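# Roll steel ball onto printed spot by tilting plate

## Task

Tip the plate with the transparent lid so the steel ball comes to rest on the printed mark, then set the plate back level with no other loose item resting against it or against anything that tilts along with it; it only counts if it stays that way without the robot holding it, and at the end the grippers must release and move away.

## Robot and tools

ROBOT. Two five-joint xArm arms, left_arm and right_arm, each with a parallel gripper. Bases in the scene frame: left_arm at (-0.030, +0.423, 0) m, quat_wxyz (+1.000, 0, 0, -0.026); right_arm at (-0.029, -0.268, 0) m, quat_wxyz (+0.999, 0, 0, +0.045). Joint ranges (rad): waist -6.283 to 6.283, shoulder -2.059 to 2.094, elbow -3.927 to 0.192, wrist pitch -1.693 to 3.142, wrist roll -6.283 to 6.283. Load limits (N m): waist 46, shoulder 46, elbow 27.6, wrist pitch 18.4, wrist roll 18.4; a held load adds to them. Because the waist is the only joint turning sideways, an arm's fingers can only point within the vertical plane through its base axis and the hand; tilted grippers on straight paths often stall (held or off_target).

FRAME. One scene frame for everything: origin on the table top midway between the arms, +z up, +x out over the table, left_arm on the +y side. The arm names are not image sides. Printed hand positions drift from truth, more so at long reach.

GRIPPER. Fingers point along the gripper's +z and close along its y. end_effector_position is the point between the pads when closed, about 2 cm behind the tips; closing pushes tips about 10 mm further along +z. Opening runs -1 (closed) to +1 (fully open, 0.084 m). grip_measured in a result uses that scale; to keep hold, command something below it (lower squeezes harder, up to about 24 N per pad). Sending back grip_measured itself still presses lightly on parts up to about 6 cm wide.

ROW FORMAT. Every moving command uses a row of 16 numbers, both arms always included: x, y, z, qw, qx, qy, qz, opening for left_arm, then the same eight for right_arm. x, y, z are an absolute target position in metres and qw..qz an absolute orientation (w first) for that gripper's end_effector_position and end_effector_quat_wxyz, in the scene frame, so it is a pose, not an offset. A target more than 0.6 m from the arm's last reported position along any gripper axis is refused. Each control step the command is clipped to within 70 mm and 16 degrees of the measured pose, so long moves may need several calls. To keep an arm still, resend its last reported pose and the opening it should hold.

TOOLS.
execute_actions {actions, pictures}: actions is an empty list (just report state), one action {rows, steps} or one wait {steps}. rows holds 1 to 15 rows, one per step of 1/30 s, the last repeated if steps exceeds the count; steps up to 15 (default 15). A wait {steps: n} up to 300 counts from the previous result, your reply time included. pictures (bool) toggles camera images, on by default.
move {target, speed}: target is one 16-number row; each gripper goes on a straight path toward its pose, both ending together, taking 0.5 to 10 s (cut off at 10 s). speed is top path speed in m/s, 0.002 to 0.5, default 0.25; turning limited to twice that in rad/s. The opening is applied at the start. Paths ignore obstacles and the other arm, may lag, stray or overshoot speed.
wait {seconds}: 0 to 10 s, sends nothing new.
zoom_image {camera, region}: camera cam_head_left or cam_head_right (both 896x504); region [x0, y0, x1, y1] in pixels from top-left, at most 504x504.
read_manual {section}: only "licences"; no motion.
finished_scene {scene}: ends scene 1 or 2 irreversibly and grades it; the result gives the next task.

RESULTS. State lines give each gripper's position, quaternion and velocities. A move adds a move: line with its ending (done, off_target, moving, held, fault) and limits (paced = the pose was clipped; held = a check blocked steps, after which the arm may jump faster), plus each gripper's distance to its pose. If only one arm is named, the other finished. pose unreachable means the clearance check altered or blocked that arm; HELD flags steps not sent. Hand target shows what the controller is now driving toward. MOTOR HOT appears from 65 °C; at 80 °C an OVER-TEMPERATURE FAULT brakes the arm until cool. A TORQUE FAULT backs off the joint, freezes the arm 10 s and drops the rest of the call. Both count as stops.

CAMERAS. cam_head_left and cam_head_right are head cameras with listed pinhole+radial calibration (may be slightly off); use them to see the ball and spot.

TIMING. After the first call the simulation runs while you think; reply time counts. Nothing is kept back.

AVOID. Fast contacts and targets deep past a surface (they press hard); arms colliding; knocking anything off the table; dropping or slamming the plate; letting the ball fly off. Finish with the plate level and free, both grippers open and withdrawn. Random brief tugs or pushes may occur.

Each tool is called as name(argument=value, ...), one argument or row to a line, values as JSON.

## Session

execute_actions(
  actions=[],
)

Scene clock: 0.00 s of 4800.00 s.
left_arm: end_effector_position=(+0.3772, +0.2174, +0.2334) grip_measured=+1.00 end_effector_quat_wxyz=(-0.187, +0.536, -0.493, +0.659) end_effector_velocity=(+0.000, +0.001, -0.000) end_effector_angular_velocity=(-0.000, +0.000, +0.002) | right_arm: end_effector_position=(+0.0213, +0.0189, +0.2649) grip_measured=+1.00 end_effector_quat_wxyz=(-0.010, +0.347, +0.936, +0.056) end_effector_velocity=(+0.000, -0.000, -0.001) end_effector_angular_velocity=(-0.002, +0.000, -0.001)
Joint positions: left_arm=[-0.415  0.327 -0.272 -1.564  1.02   0.084] | right_arm=[ 1.307 -0.788 -0.562  1.235 -1.035  0.084]
Joint velocities: left_arm=[ 0.002 -0.    -0.     0.    -0.     0.   ] | right_arm=[-0.     0.001  0.001  0.     0.     0.   ]
Hand target (left_arm): +0.377, +0.217, +0.233; -0.187, +0.536, -0.493, +0.659
Hand target (right_arm): +0.021, +0.019, +0.265; -0.010, +0.347, +0.936, +0.056

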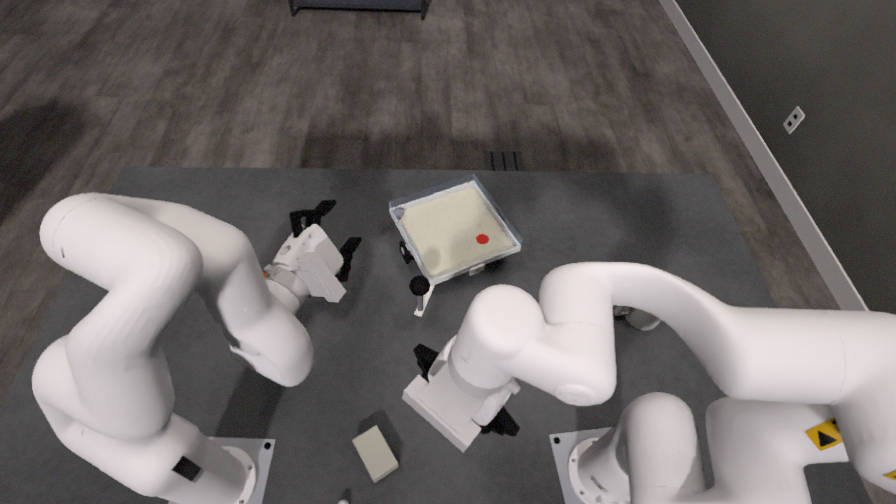

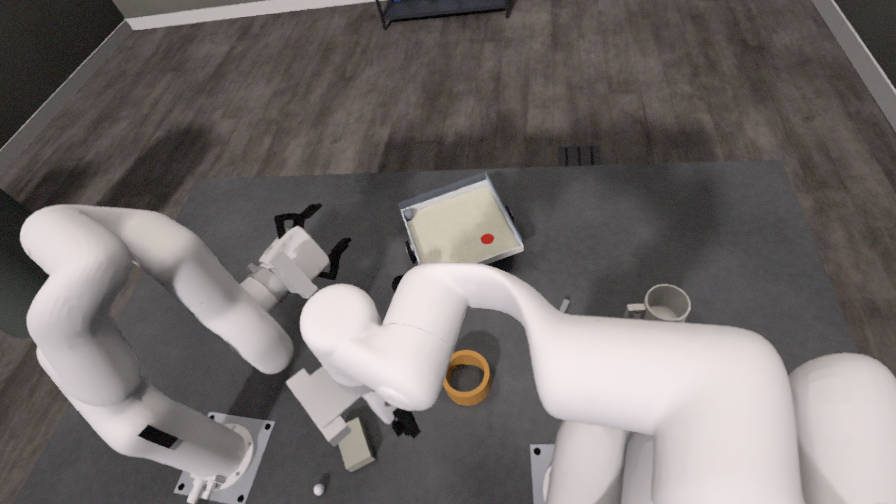

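move(
  target=[0.262,0.115,0.2,0.167,0.833,-0.358,0.389,1,0.2,-0.3,0.3,0,0.7,0.7,0,1],
)

zoom_image(
  camera="cam_head_right",
  region=[320, 160, 540, 350],
)

zoom_image(
  camera="cam_head_left",
  region=[320, 160, 540, 350],
)

Scene clock: 6.43 s of 4800.00 s.
left_arm: end_effector_position=(+0.2620, +0.1153, +0.1995) grip_measured=+1.00 end_effector_quat_wxyz=(+0.166, +0.832, -0.358, +0.389) end_effector_velocity=(-0.001, -0.001, -0.000) end_effector_angular_velocity=(-0.001, +0.005, +0.001) | right_arm: end_effector_position=(+0.1997, -0.2985, +0.3003) grip_measured=+1.00 end_effector_quat_wxyz=(-0.002, +0.707, +0.707, -0.002) end_effector_velocity=(+0.001, -0.002, +0.000) end_effector_angular_velocity=(+0.000, +0.000, -0.003)
Joint positions: left_arm=[-0.758 -0.424 -0.149 -0.301  0.002  0.084] | right_arm=[-0.221 -0.896 -0.64   1.541 -1.703  0.084]
Joint velocities: left_arm=[-0.002 -0.001 -0.001  0.004 -0.005 -0.   ] | right_arm=[-0.007  0.006 -0.003 -0.002 -0.004  0.   ]
Hand target (left_arm): +0.262, +0.115, +0.200; +0.167, +0.832, -0.358, +0.389
Hand target (right_arm): +0.200, -0.299, +0.300; -0.002, +0.707, +0.707, -0.002
Off the commanded pose (left_arm): 0.001 m, 0 deg.
Off the commanded pose (right_arm): 0.002 m, 0 deg.
After step 90, 0.63 s passed at rest.
move: done

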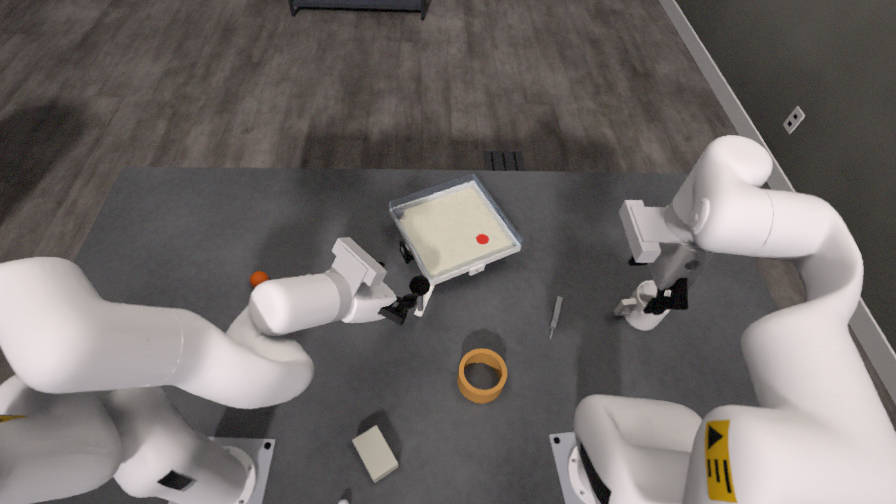

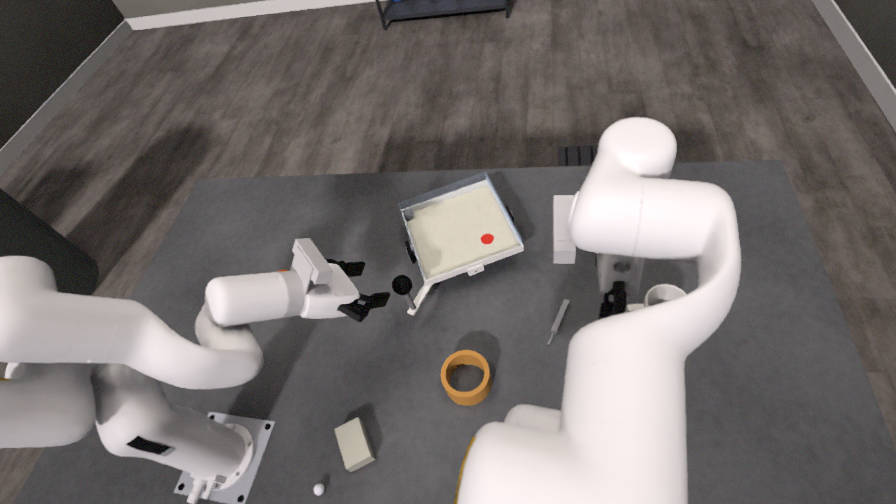

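Region (320, 160, 540, 350) of cam_head_right's 896x504 image, scaled by 2.291, with more detail than that image has; it fills the top 435 rows of this view, and the rest is white.

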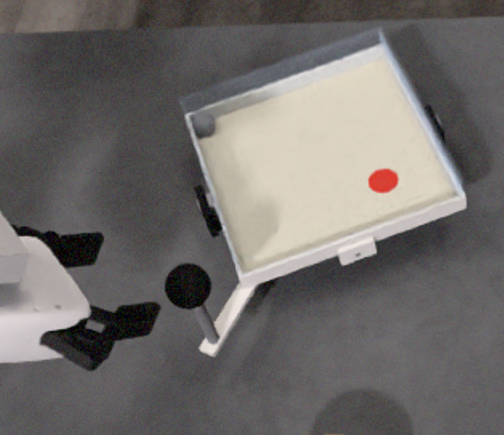

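Region (320, 160, 540, 350) of cam_head_left's 896x504 image, scaled by 2.291, with more detail than that image has; it fills the top 435 rows of this view, and the rest is white.

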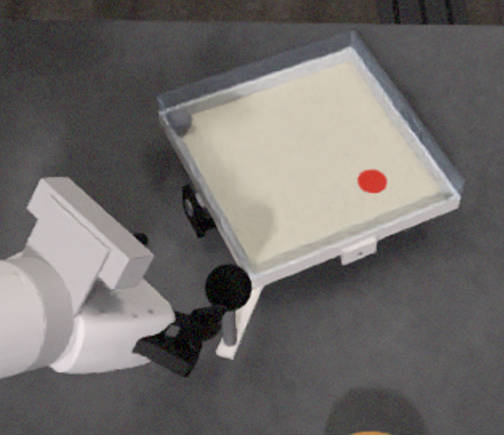

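move(
  target=[0.3,0.073,0.15,0.167,0.833,-0.358,0.389,0.7,0.2,-0.3,0.3,0,0.7,0.7,0,1],
  speed=0.05,
)

zoom_image(
  camera="cam_head_right",
  region=[350, 240, 450, 330],
)

zoom_image(
  camera="cam_head_left",
  region=[370, 240, 470, 330],
)

Scene clock: 10.37 s of 4800.00 s.
left_arm: end_effector_position=(+0.2999, +0.0731, +0.1504) grip_measured=+0.70 end_effector_quat_wxyz=(+0.168, +0.832, -0.358, +0.389) end_effector_velocity=(+0.001, -0.001, -0.001) end_effector_angular_velocity=(-0.000, +0.000, +0.001) | right_arm: end_effector_position=(+0.2000, -0.3000, +0.3000) grip_measured=+1.00 end_effector_quat_wxyz=(-0.000, +0.707, +0.707, -0.000) end_effector_velocity=(-0.000, -0.000, +0.000) end_effector_angular_velocity=(-0.000, -0.000, -0.000)
Joint positions: left_arm=[-0.762 -0.    -0.335 -0.539 -0.001  0.073] | right_arm=[-0.228 -0.899 -0.637  1.536 -1.709  0.084]
Joint velocities: left_arm=[ 0.     0.01  -0.005 -0.005 -0.    -0.   ] | right_arm=[-0.    -0.001  0.     0.    -0.     0.   ]
Hand target (left_arm): +0.300, +0.073, +0.150; +0.168, +0.832, -0.358, +0.388
Hand target (right_arm): +0.200, -0.300, +0.300; +0.000, +0.707, +0.707, -0.000
Off the commanded pose (left_arm): 0.000 m, 0 deg.
Off the commanded pose (right_arm): 0.000 m, 0 deg.
move: done

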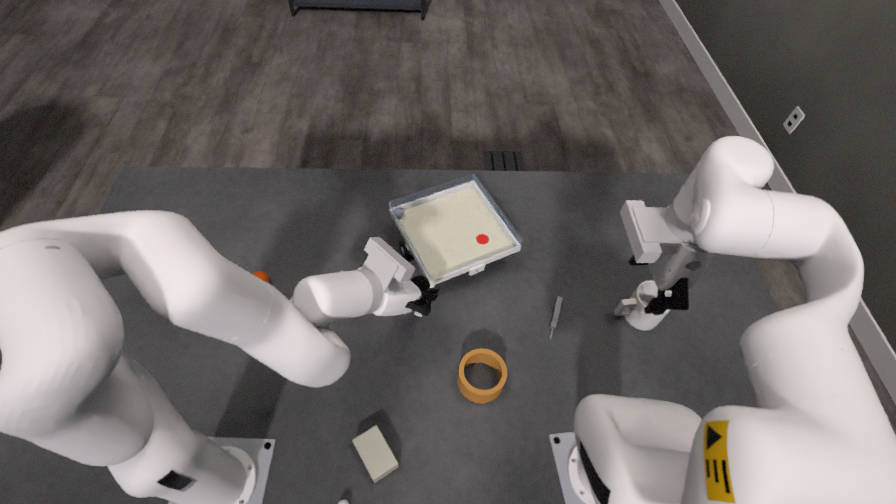

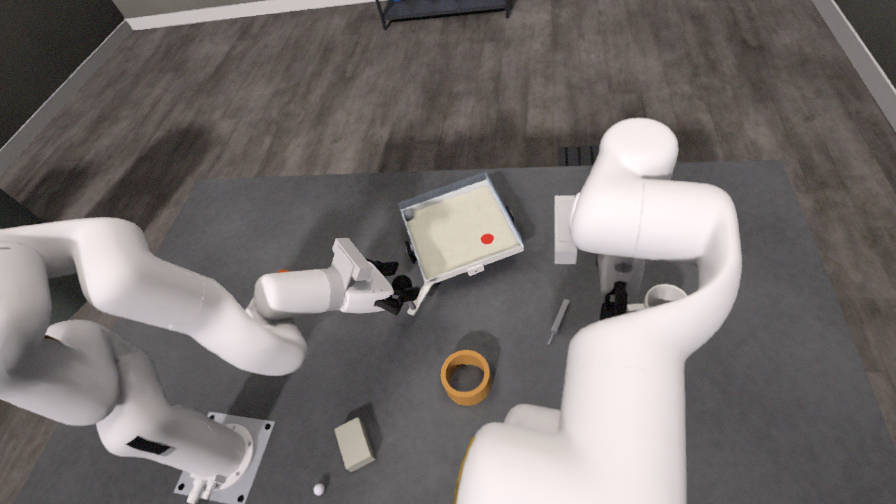

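Region (350, 240, 450, 330) of cam_head_right's 896x504 image, scaled by 5.040, with more detail than that image has; it fills the top 454 rows of this view, and the rest is white.

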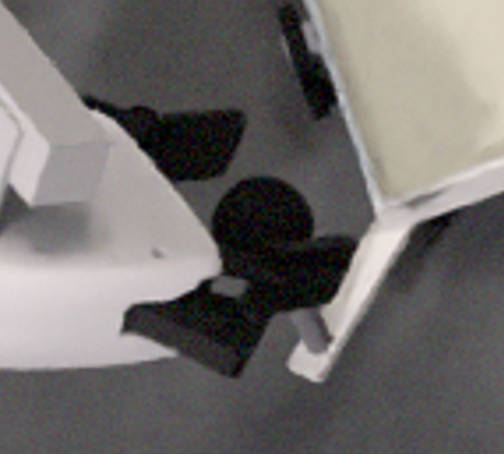

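Region (370, 240, 470, 330) of cam_head_left's 896x504 image, scaled by 5.040, with more detail than that image has; it fills the top 454 rows of this view, and the rest is white.

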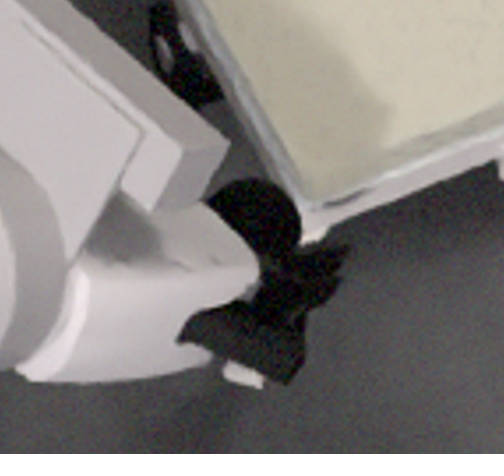

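move(
  target=[0.296,0.07,0.145,0.169,0.83,-0.363,0.388,0.2,0.2,-0.3,0.3,0,0.7,0.7,0,1],
  speed=0.02,
)

zoom_image(
  camera="cam_head_right",
  region=[350, 240, 450, 330],
)

move(
  target=[0.296,0.07,0.145,0.169,0.83,-0.363,0.388,-0.3,0.2,-0.3,0.3,0,0.7,0.7,0,1],
)

wait(
  seconds=1,
)

Scene clock: 14.17 s of 4800.00 s.
left_arm: end_effector_position=(+0.2963, +0.0707, +0.1445) grip_measured=+0.19 end_effector_quat_wxyz=(+0.169, +0.831, -0.363, +0.387) end_effector_velocity=(-0.002, +0.000, -0.002) end_effector_angular_velocity=(+0.003, +0.003, -0.002) | right_arm: end_effector_position=(+0.2000, -0.3000, +0.3000) grip_measured=+1.00 end_effector_quat_wxyz=(+0.000, +0.707, +0.707, -0.000) end_effector_velocity=(+0.000, -0.000, +0.000) end_effector_angular_velocity=(-0.000, -0.001, +0.000)
Joint positions: left_arm=[-0.771  0.023 -0.334 -0.561  0.001  0.052] | right_arm=[-0.228 -0.899 -0.637  1.536 -1.709  0.084]
Joint velocities: left_arm=[-0.002  0.002  0.002 -0.001 -0.    -0.   ] | right_arm=[-0.001 -0.001 -0.    -0.    -0.001 -0.   ]
Hand target (left_arm): +0.296, +0.070, +0.145; +0.169, +0.830, -0.363, +0.388
Hand target (right_arm): +0.200, -0.300, +0.300; +0.000, +0.707, +0.707, -0.000
Off the commanded pose (left_arm): 0.001 m, 0 deg.
Off the commanded pose (right_arm): 0.000 m, 0 deg.
move: done

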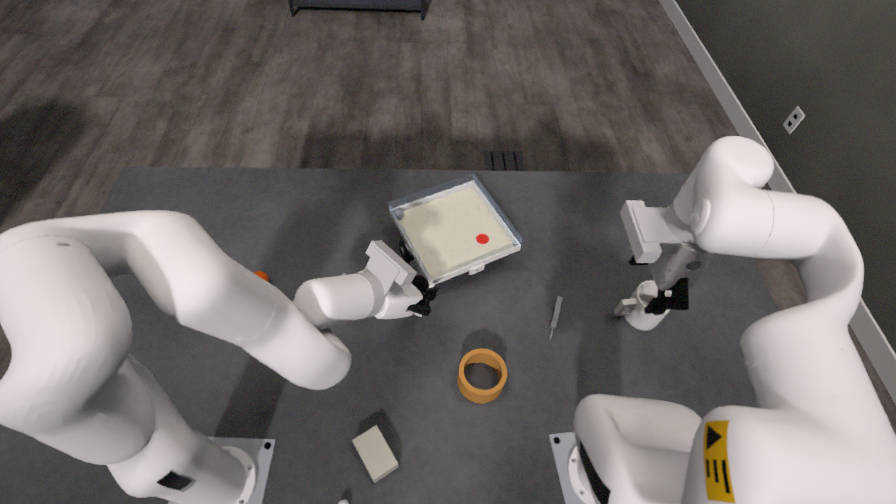

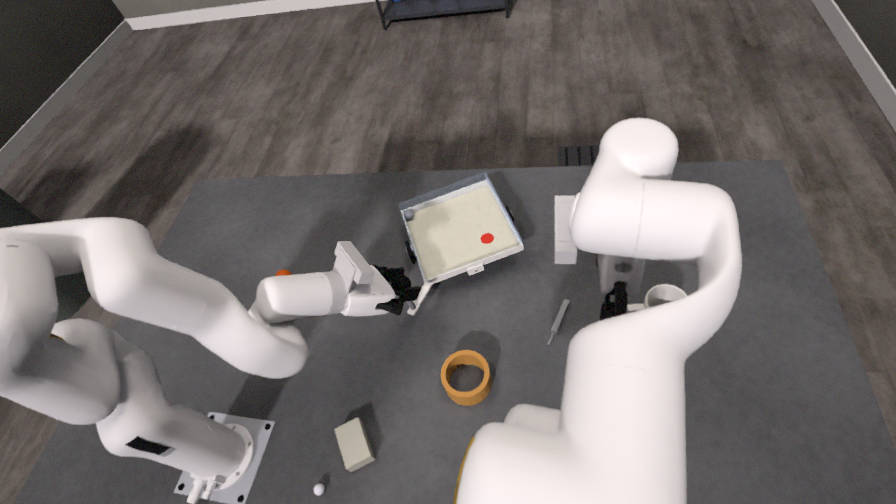

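Region (350, 240, 450, 330) of cam_head_right's 896x504 image, scaled by 5.040, with more detail than that image has; it fills the top 454 rows of this view, and the rest is white.

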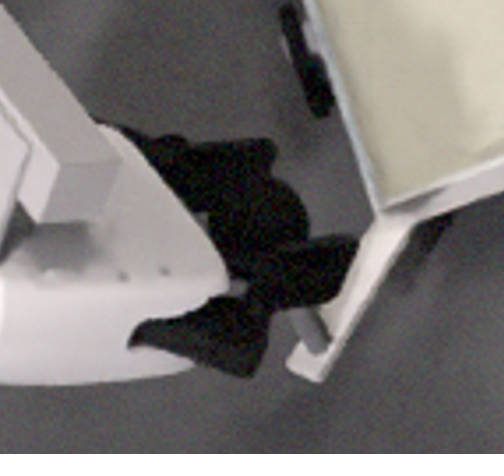

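Scene clock: 14.87 s of 4800.00 s.
left_arm: end_effector_position=(+0.2933, +0.0679, +0.1446) grip_measured=-0.11 end_effector_quat_wxyz=(+0.170, +0.829, -0.366, +0.387) end_effector_velocity=(+0.000, -0.000, +0.000) end_effector_angular_velocity=(-0.000, -0.000, -0.000) | right_arm: end_effector_position=(+0.2000, -0.3000, +0.3000) grip_measured=+1.00 end_effector_quat_wxyz=(+0.000, +0.707, +0.707, -0.000) end_effector_velocity=(-0.000, -0.000, -0.000) end_effector_angular_velocity=(+0.000, +0.001, -0.001)
Joint positions: left_arm=[-0.779  0.022 -0.334 -0.562  0.001  0.039] | right_arm=[-0.228 -0.899 -0.637  1.536 -1.709  0.084]
Joint velocities: left_arm=[-0.    -0.    -0.001  0.    -0.     0.   ] | right_arm=[-0.001  0.001  0.001  0.    -0.     0.   ]
Hand target (left_arm): +0.296, +0.070, +0.145; +0.169, +0.830, -0.363, +0.388
Hand target (right_arm): +0.200, -0.300, +0.300; +0.000, +0.707, +0.707, -0.000
Off the commanded pose (left_arm): 0.003 m, 0 deg.
Off the commanded pose (right_arm): 0.000 m, 0 deg.
move: done

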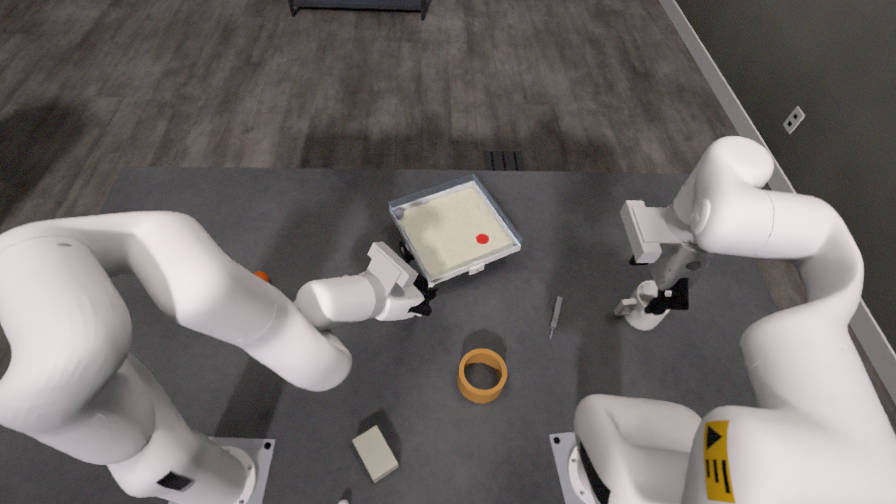

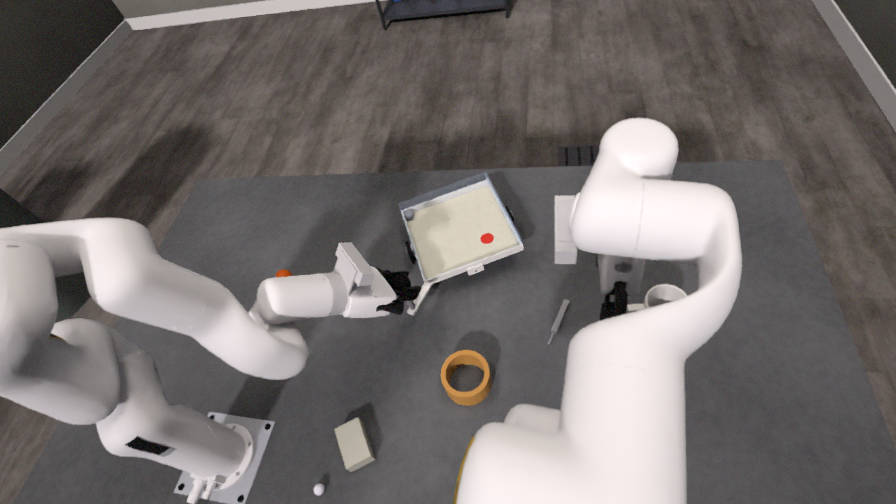

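Scene clock: 15.87 s of 4800.00 s.
left_arm: end_effector_position=(+0.2934, +0.0677, +0.1448) grip_measured=-0.11 end_effector_quat_wxyz=(+0.171, +0.829, -0.366, +0.387) end_effector_velocity=(+0.000, -0.000, +0.000) end_effector_angular_velocity=(-0.000, -0.001, -0.001) | right_arm: end_effector_position=(+0.2000, -0.3000, +0.3000) grip_measured=+1.00 end_effector_quat_wxyz=(+0.000, +0.707, +0.707, -0.000) end_effector_velocity=(-0.000, -0.000, +0.000) end_effector_angular_velocity=(-0.000, -0.001, -0.002)
Joint positions: left_arm=[-0.779  0.022 -0.334 -0.562  0.001  0.039] | right_arm=[-0.228 -0.899 -0.637  1.536 -1.709  0.084]
Joint velocities: left_arm=[-0.    -0.001 -0.     0.     0.001  0.   ] | right_arm=[-0.002 -0.001  0.     0.     0.     0.   ]
Hand target (left_arm): +0.296, +0.070, +0.145; +0.169, +0.830, -0.363, +0.388
Hand target (right_arm): +0.200, -0.300, +0.300; +0.000, +0.707, +0.707, -0.000
Off the commanded pose (left_arm): 0.003 m, 0 deg.
Off the commanded pose (right_arm): 0.000 m, 0 deg.
Steps of this call (steps 1 to 30: nothing new was sent). Readings (end_effector_position):
1: left_arm (+0.2933, +0.0679, +0.1447) | right_arm (+0.2000, -0.3000, +0.3000)
2: left_arm (+0.2933, +0.0679, +0.1447) | right_arm (+0.2000, -0.3000, +0.3000)
4: left_arm (+0.2933, +0.0679, +0.1447) | right_arm (+0.2000, -0.3000, +0.3000)
8: left_arm (+0.2933, +0.0678, +0.1447) | right_arm (+0.2000, -0.3000, +0.3000)
30: the state above

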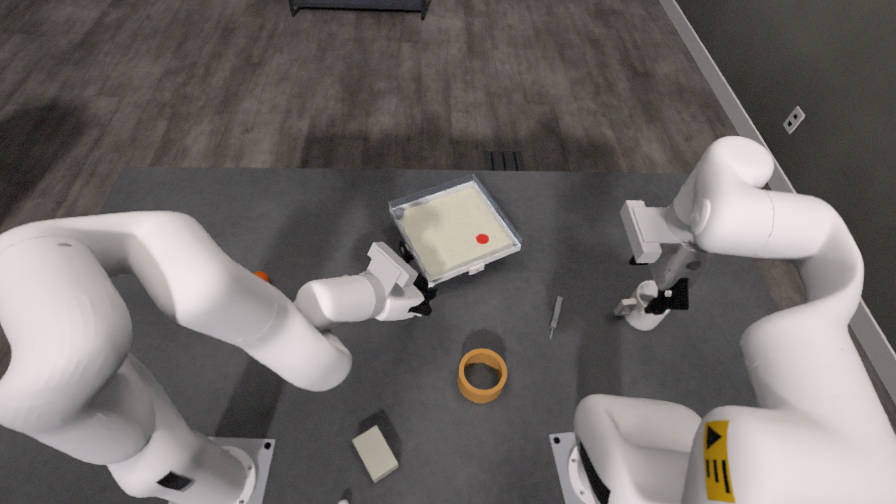

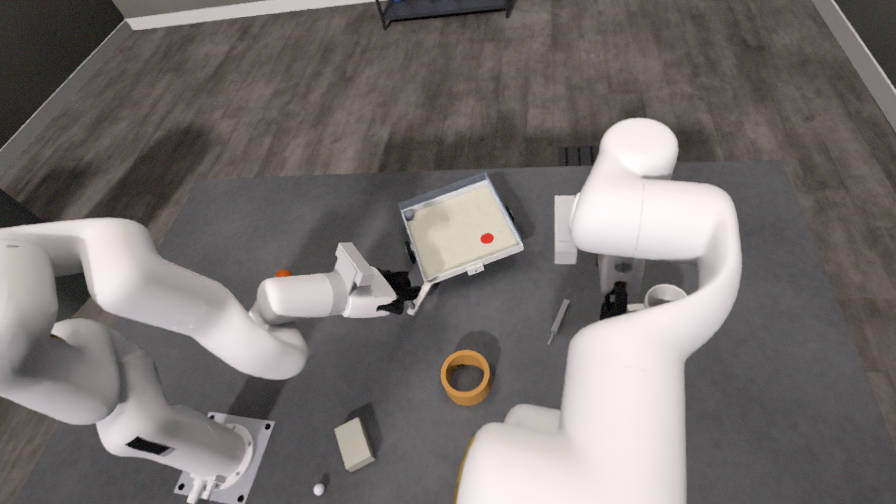

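move(
  target=[0.291,0.0637,0.1448,0.172,0.827,-0.37,0.386,-0.3,0.2,-0.3,0.3,0,0.7,0.7,0,1],
  speed=0.005,
)

move(
  target=[0.2906,0.0627,0.1448,0.172,0.827,-0.37,0.386,-0.3,0.2,-0.3,0.3,0,0.7,0.7,0,1],
)

wait(
  seconds=1.5,
)

move(
  target=[0.2903,0.0618,0.1448,0.172,0.827,-0.37,0.386,-0.3,0.2,-0.3,0.3,0,0.7,0.7,0,1],
)

wait(
  seconds=1.5,
)

Scene clock: 21.67 s of 4800.00 s.
left_arm: end_effector_position=(+0.2918, +0.0646, +0.1445) grip_measured=-0.12 end_effector_quat_wxyz=(+0.172, +0.828, -0.369, +0.386) end_effector_velocity=(-0.001, -0.004, +0.002) end_effector_angular_velocity=(-0.003, -0.004, -0.007) | right_arm: end_effector_position=(+0.2000, -0.3000, +0.3000) grip_measured=+1.00 end_effector_quat_wxyz=(+0.000, +0.707, +0.707, -0.000) end_effector_velocity=(+0.000, +0.000, +0.000) end_effector_angular_velocity=(-0.000, -0.001, +0.000)
Joint positions: left_arm=[-0.786  0.026 -0.339 -0.559  0.001  0.039] | right_arm=[-0.228 -0.899 -0.637  1.536 -1.709  0.084]
Joint velocities: left_arm=[-0.007 -0.    -0.005  0.001  0.001 -0.001] | right_arm=[ 0.    -0.001 -0.     0.     0.    -0.   ]
Hand target (left_arm): +0.291, +0.064, +0.145; +0.172, +0.827, -0.370, +0.386
Hand target (right_arm): +0.200, -0.300, +0.300; +0.000, +0.707, +0.707, -0.000
Off the commanded pose (left_arm): 0.001 m, 0 deg.
Off the commanded pose (right_arm): 0.000 m, 0 deg.
After step 90, 1.63 s passed at rest.
move: done

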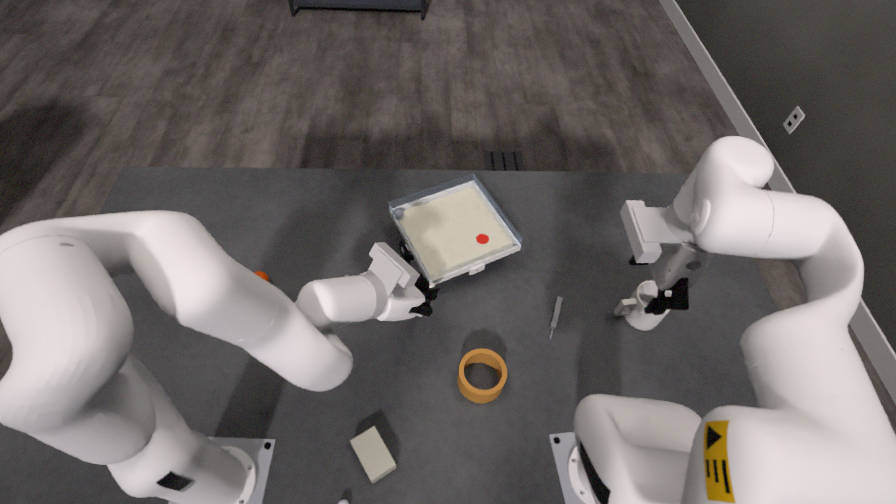

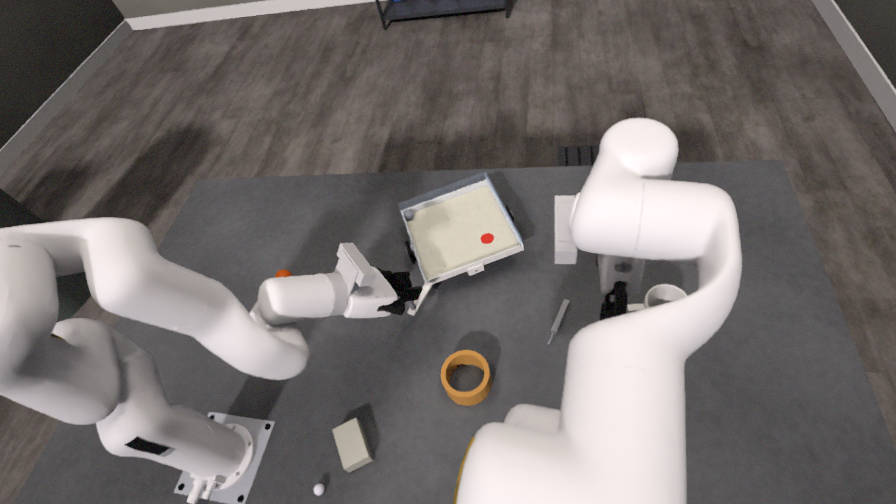

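Scene clock: 22.37 s of 4800.00 s.
left_arm: end_effector_position=(+0.2912, +0.0628, +0.1450) grip_measured=-0.12 end_effector_quat_wxyz=(+0.173, +0.827, -0.370, +0.386) end_effector_velocity=(-0.001, -0.000, -0.000) end_effector_angular_velocity=(-0.000, +0.001, -0.001) | right_arm: end_effector_position=(+0.2000, -0.3000, +0.3000) grip_measured=+1.00 end_effector_quat_wxyz=(+0.000, +0.707, +0.707, -0.000) end_effector_velocity=(-0.000, +0.000, +0.000) end_effector_angular_velocity=(-0.000, -0.000, +0.001)
Joint positions: left_arm=[-0.79   0.027 -0.342 -0.559  0.     0.039] | right_arm=[-0.228 -0.899 -0.637  1.536 -1.709  0.084]
Joint velocities: left_arm=[-0.002  0.     0.    -0.    -0.001 -0.   ] | right_arm=[ 0.001 -0.001  0.     0.     0.     0.   ]
Hand target (left_arm): +0.291, +0.063, +0.145; +0.173, +0.827, -0.370, +0.386
Hand target (right_arm): +0.200, -0.300, +0.300; +0.000, +0.707, +0.707, -0.000
Off the commanded pose (left_arm): 0.001 m, 0 deg.
Off the commanded pose (right_arm): 0.000 m, 0 deg.
move: done

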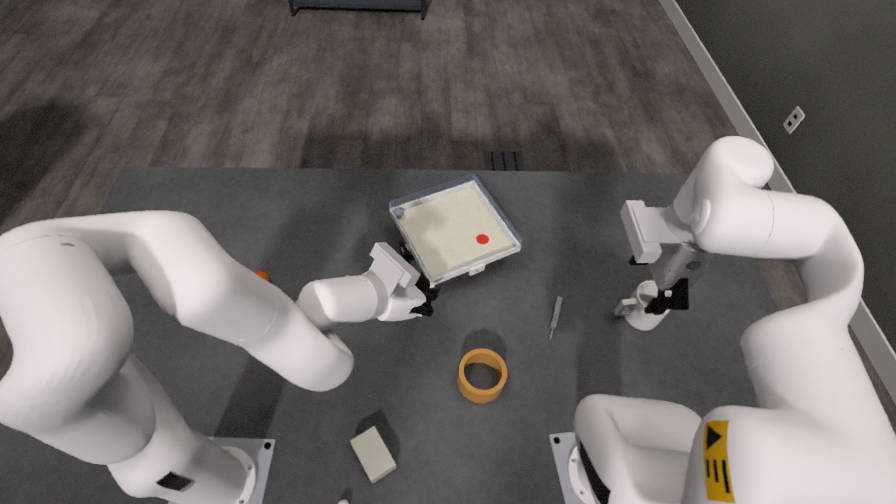

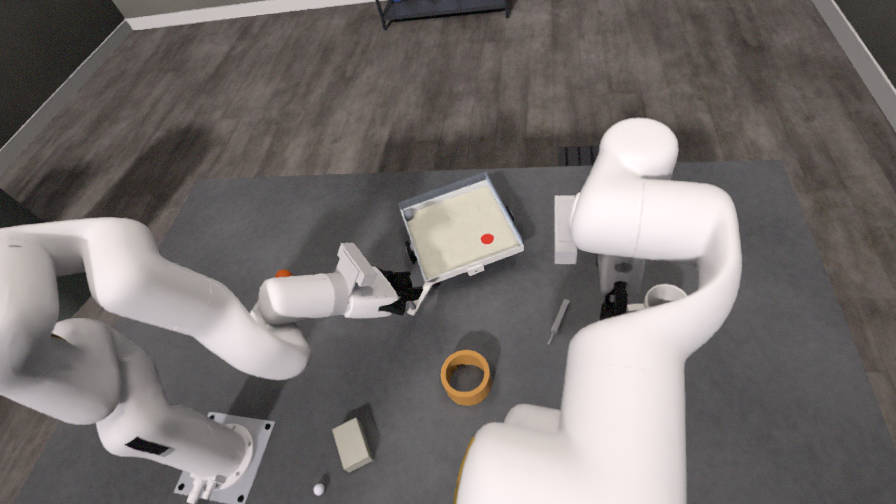

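Scene clock: 23.87 s of 4800.00 s.
left_arm: end_effector_position=(+0.2907, +0.0627, +0.1448) grip_measured=-0.12 end_effector_quat_wxyz=(+0.173, +0.827, -0.370, +0.386) end_effector_velocity=(+0.000, +0.000, +0.001) end_effector_angular_velocity=(-0.001, -0.001, +0.001) | right_arm: end_effector_position=(+0.2000, -0.3000, +0.3000) grip_measured=+1.00 end_effector_quat_wxyz=(+0.000, +0.707, +0.707, -0.000) end_effector_velocity=(-0.000, +0.000, -0.000) end_effector_angular_velocity=(+0.000, +0.002, +0.001)
Joint positions: left_arm=[-0.79   0.027 -0.341 -0.559  0.     0.039] | right_arm=[-0.228 -0.899 -0.637  1.536 -1.709  0.084]
Joint velocities: left_arm=[ 0.001 -0.001  0.     0.    -0.001 -0.   ] | right_arm=[0.001 0.001 0.001 0.    0.    0.   ]
Hand target (left_arm): +0.291, +0.063, +0.145; +0.173, +0.827, -0.370, +0.386
Hand target (right_arm): +0.200, -0.300, +0.300; +0.000, +0.707, +0.707, -0.000
Off the commanded pose (left_arm): 0.000 m, 0 deg.
Off the commanded pose (right_arm): 0.000 m, 0 deg.
Steps of this call (steps 1 to 45: nothing new was sent). Readings (end_effector_position):
1: left_arm (+0.2911, +0.0628, +0.1450) | right_arm (+0.2000, -0.3000, +0.3000)
2: left_arm (+0.2911, +0.0628, +0.1450) | right_arm (+0.2000, -0.3000, +0.3000)
4: left_arm (+0.2911, +0.0628, +0.1449) | right_arm (+0.2000, -0.3000, +0.3000)
8: left_arm (+0.2910, +0.0627, +0.1449) | right_arm (+0.2000, -0.3000, +0.3000)
45: the state above

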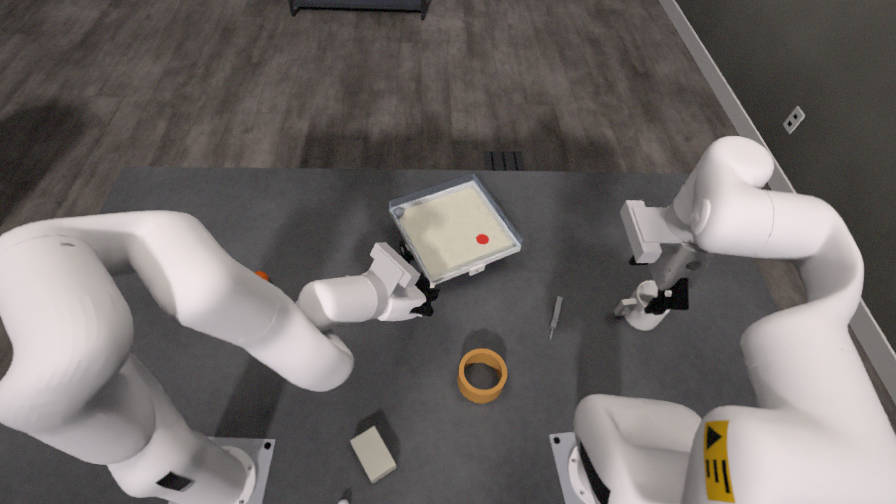

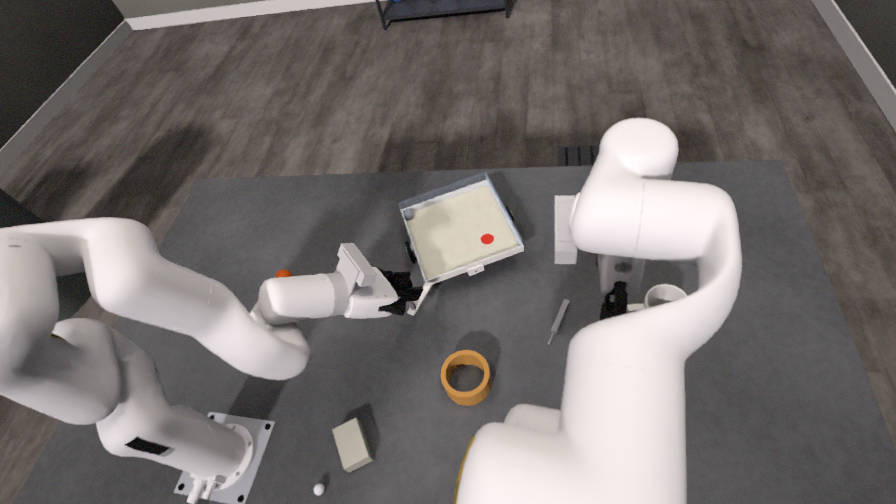

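Scene clock: 24.57 s of 4800.00 s.
left_arm: end_effector_position=(+0.2903, +0.0619, +0.1448) grip_measured=-0.12 end_effector_quat_wxyz=(+0.173, +0.827, -0.371, +0.386) end_effector_velocity=(-0.001, -0.000, -0.000) end_effector_angular_velocity=(+0.001, +0.001, -0.001) | right_arm: end_effector_position=(+0.2000, -0.3000, +0.3000) grip_measured=+1.00 end_effector_quat_wxyz=(+0.000, +0.707, +0.707, -0.000) end_effector_velocity=(-0.000, +0.000, -0.000) end_effector_angular_velocity=(+0.000, +0.001, +0.001)
Joint positions: left_arm=[-0.792  0.028 -0.343 -0.558 -0.001  0.039] | right_arm=[-0.228 -0.899 -0.637  1.536 -1.709  0.084]
Joint velocities: left_arm=[-0.001  0.001 -0.     0.001 -0.     0.   ] | right_arm=[ 0.001  0.001  0.     0.    -0.     0.   ]
Hand target (left_arm): +0.290, +0.062, +0.145; +0.173, +0.827, -0.371, +0.386
Hand target (right_arm): +0.200, -0.300, +0.300; +0.000, +0.707, +0.707, -0.000
Off the commanded pose (left_arm): 0.000 m, 0 deg.
Off the commanded pose (right_arm): 0.000 m, 0 deg.
move: done

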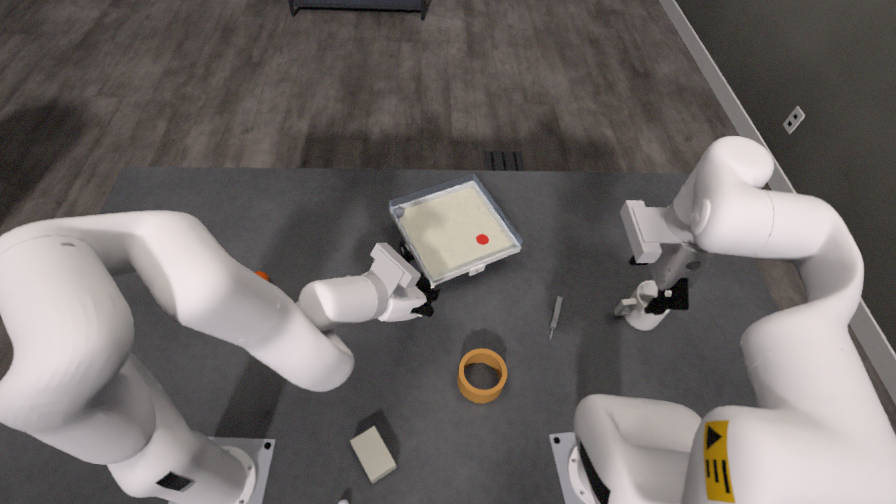

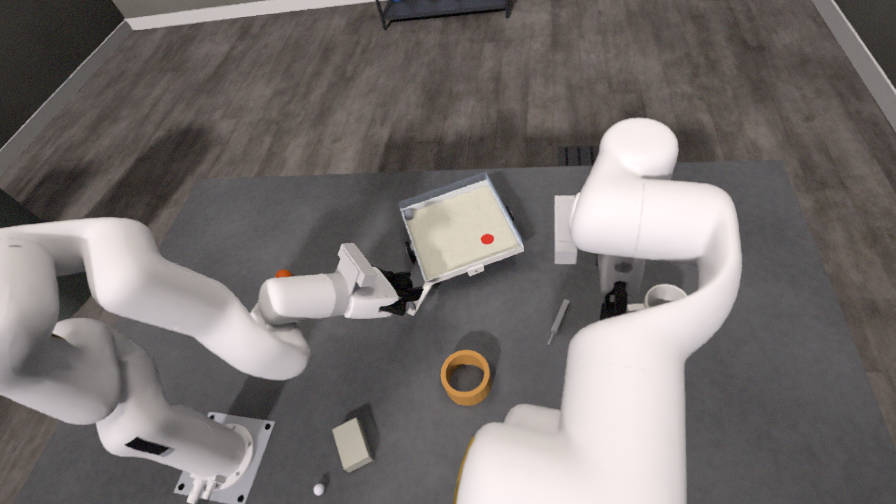

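Scene clock: 26.07 s of 4800.00 s.
left_arm: end_effector_position=(+0.2904, +0.0619, +0.1448) grip_measured=-0.12 end_effector_quat_wxyz=(+0.173, +0.827, -0.371, +0.386) end_effector_velocity=(+0.000, -0.000, +0.001) end_effector_angular_velocity=(-0.001, -0.002, -0.001) | right_arm: end_effector_position=(+0.2000, -0.3000, +0.3000) grip_measured=+1.00 end_effector_quat_wxyz=(+0.000, +0.707, +0.707, -0.000) end_effector_velocity=(+0.000, +0.000, -0.000) end_effector_angular_velocity=(+0.000, +0.001, -0.000)
Joint positions: left_arm=[-0.792  0.028 -0.343 -0.558 -0.001  0.039] | right_arm=[-0.228 -0.899 -0.637  1.536 -1.709  0.084]
Joint velocities: left_arm=[-0.    -0.001 -0.    -0.001  0.002  0.   ] | right_arm=[ 0.     0.002 -0.    -0.     0.     0.   ]
Hand target (left_arm): +0.290, +0.062, +0.145; +0.173, +0.827, -0.371, +0.386
Hand target (right_arm): +0.200, -0.300, +0.300; +0.000, +0.707, +0.707, -0.000
Off the commanded pose (left_arm): 0.000 m, 0 deg.
Off the commanded pose (right_arm): 0.000 m, 0 deg.
Steps of this call (steps 1 to 45: nothing new was sent). Readings (end_effector_position):
1: left_arm (+0.2903, +0.0619, +0.1448) | right_arm (+0.2000, -0.3000, +0.3000)
2: left_arm (+0.2903, +0.0619, +0.1448) | right_arm (+0.2000, -0.3000, +0.3000)
4: left_arm (+0.2903, +0.0619, +0.1448) | right_arm (+0.2000, -0.3000, +0.3000)
8: left_arm (+0.2903, +0.0619, +0.1448) | right_arm (+0.2000, -0.3000, +0.3000)
45: the state above

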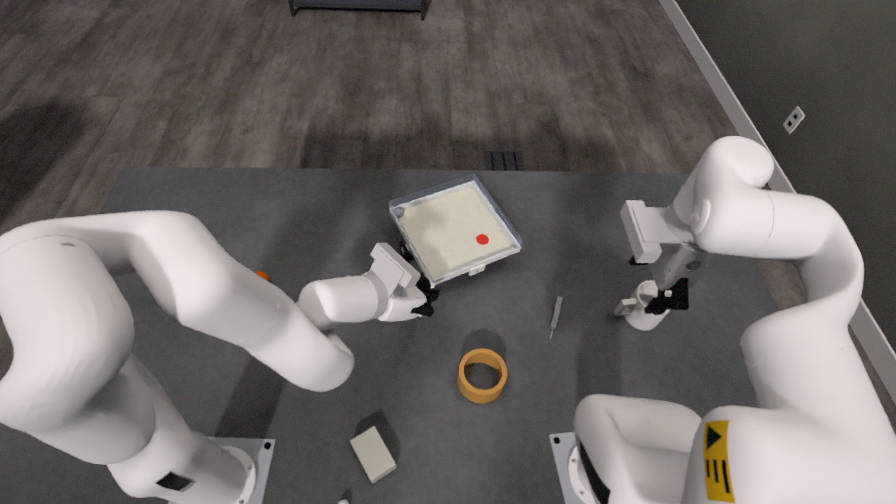

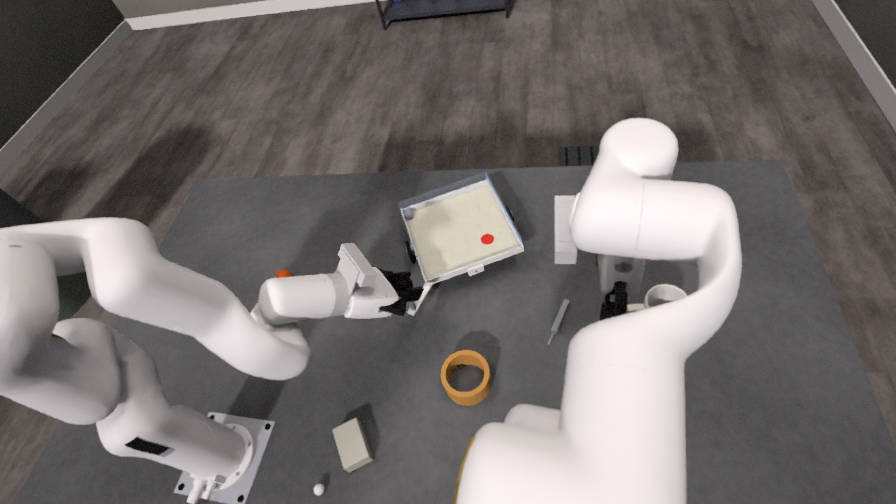

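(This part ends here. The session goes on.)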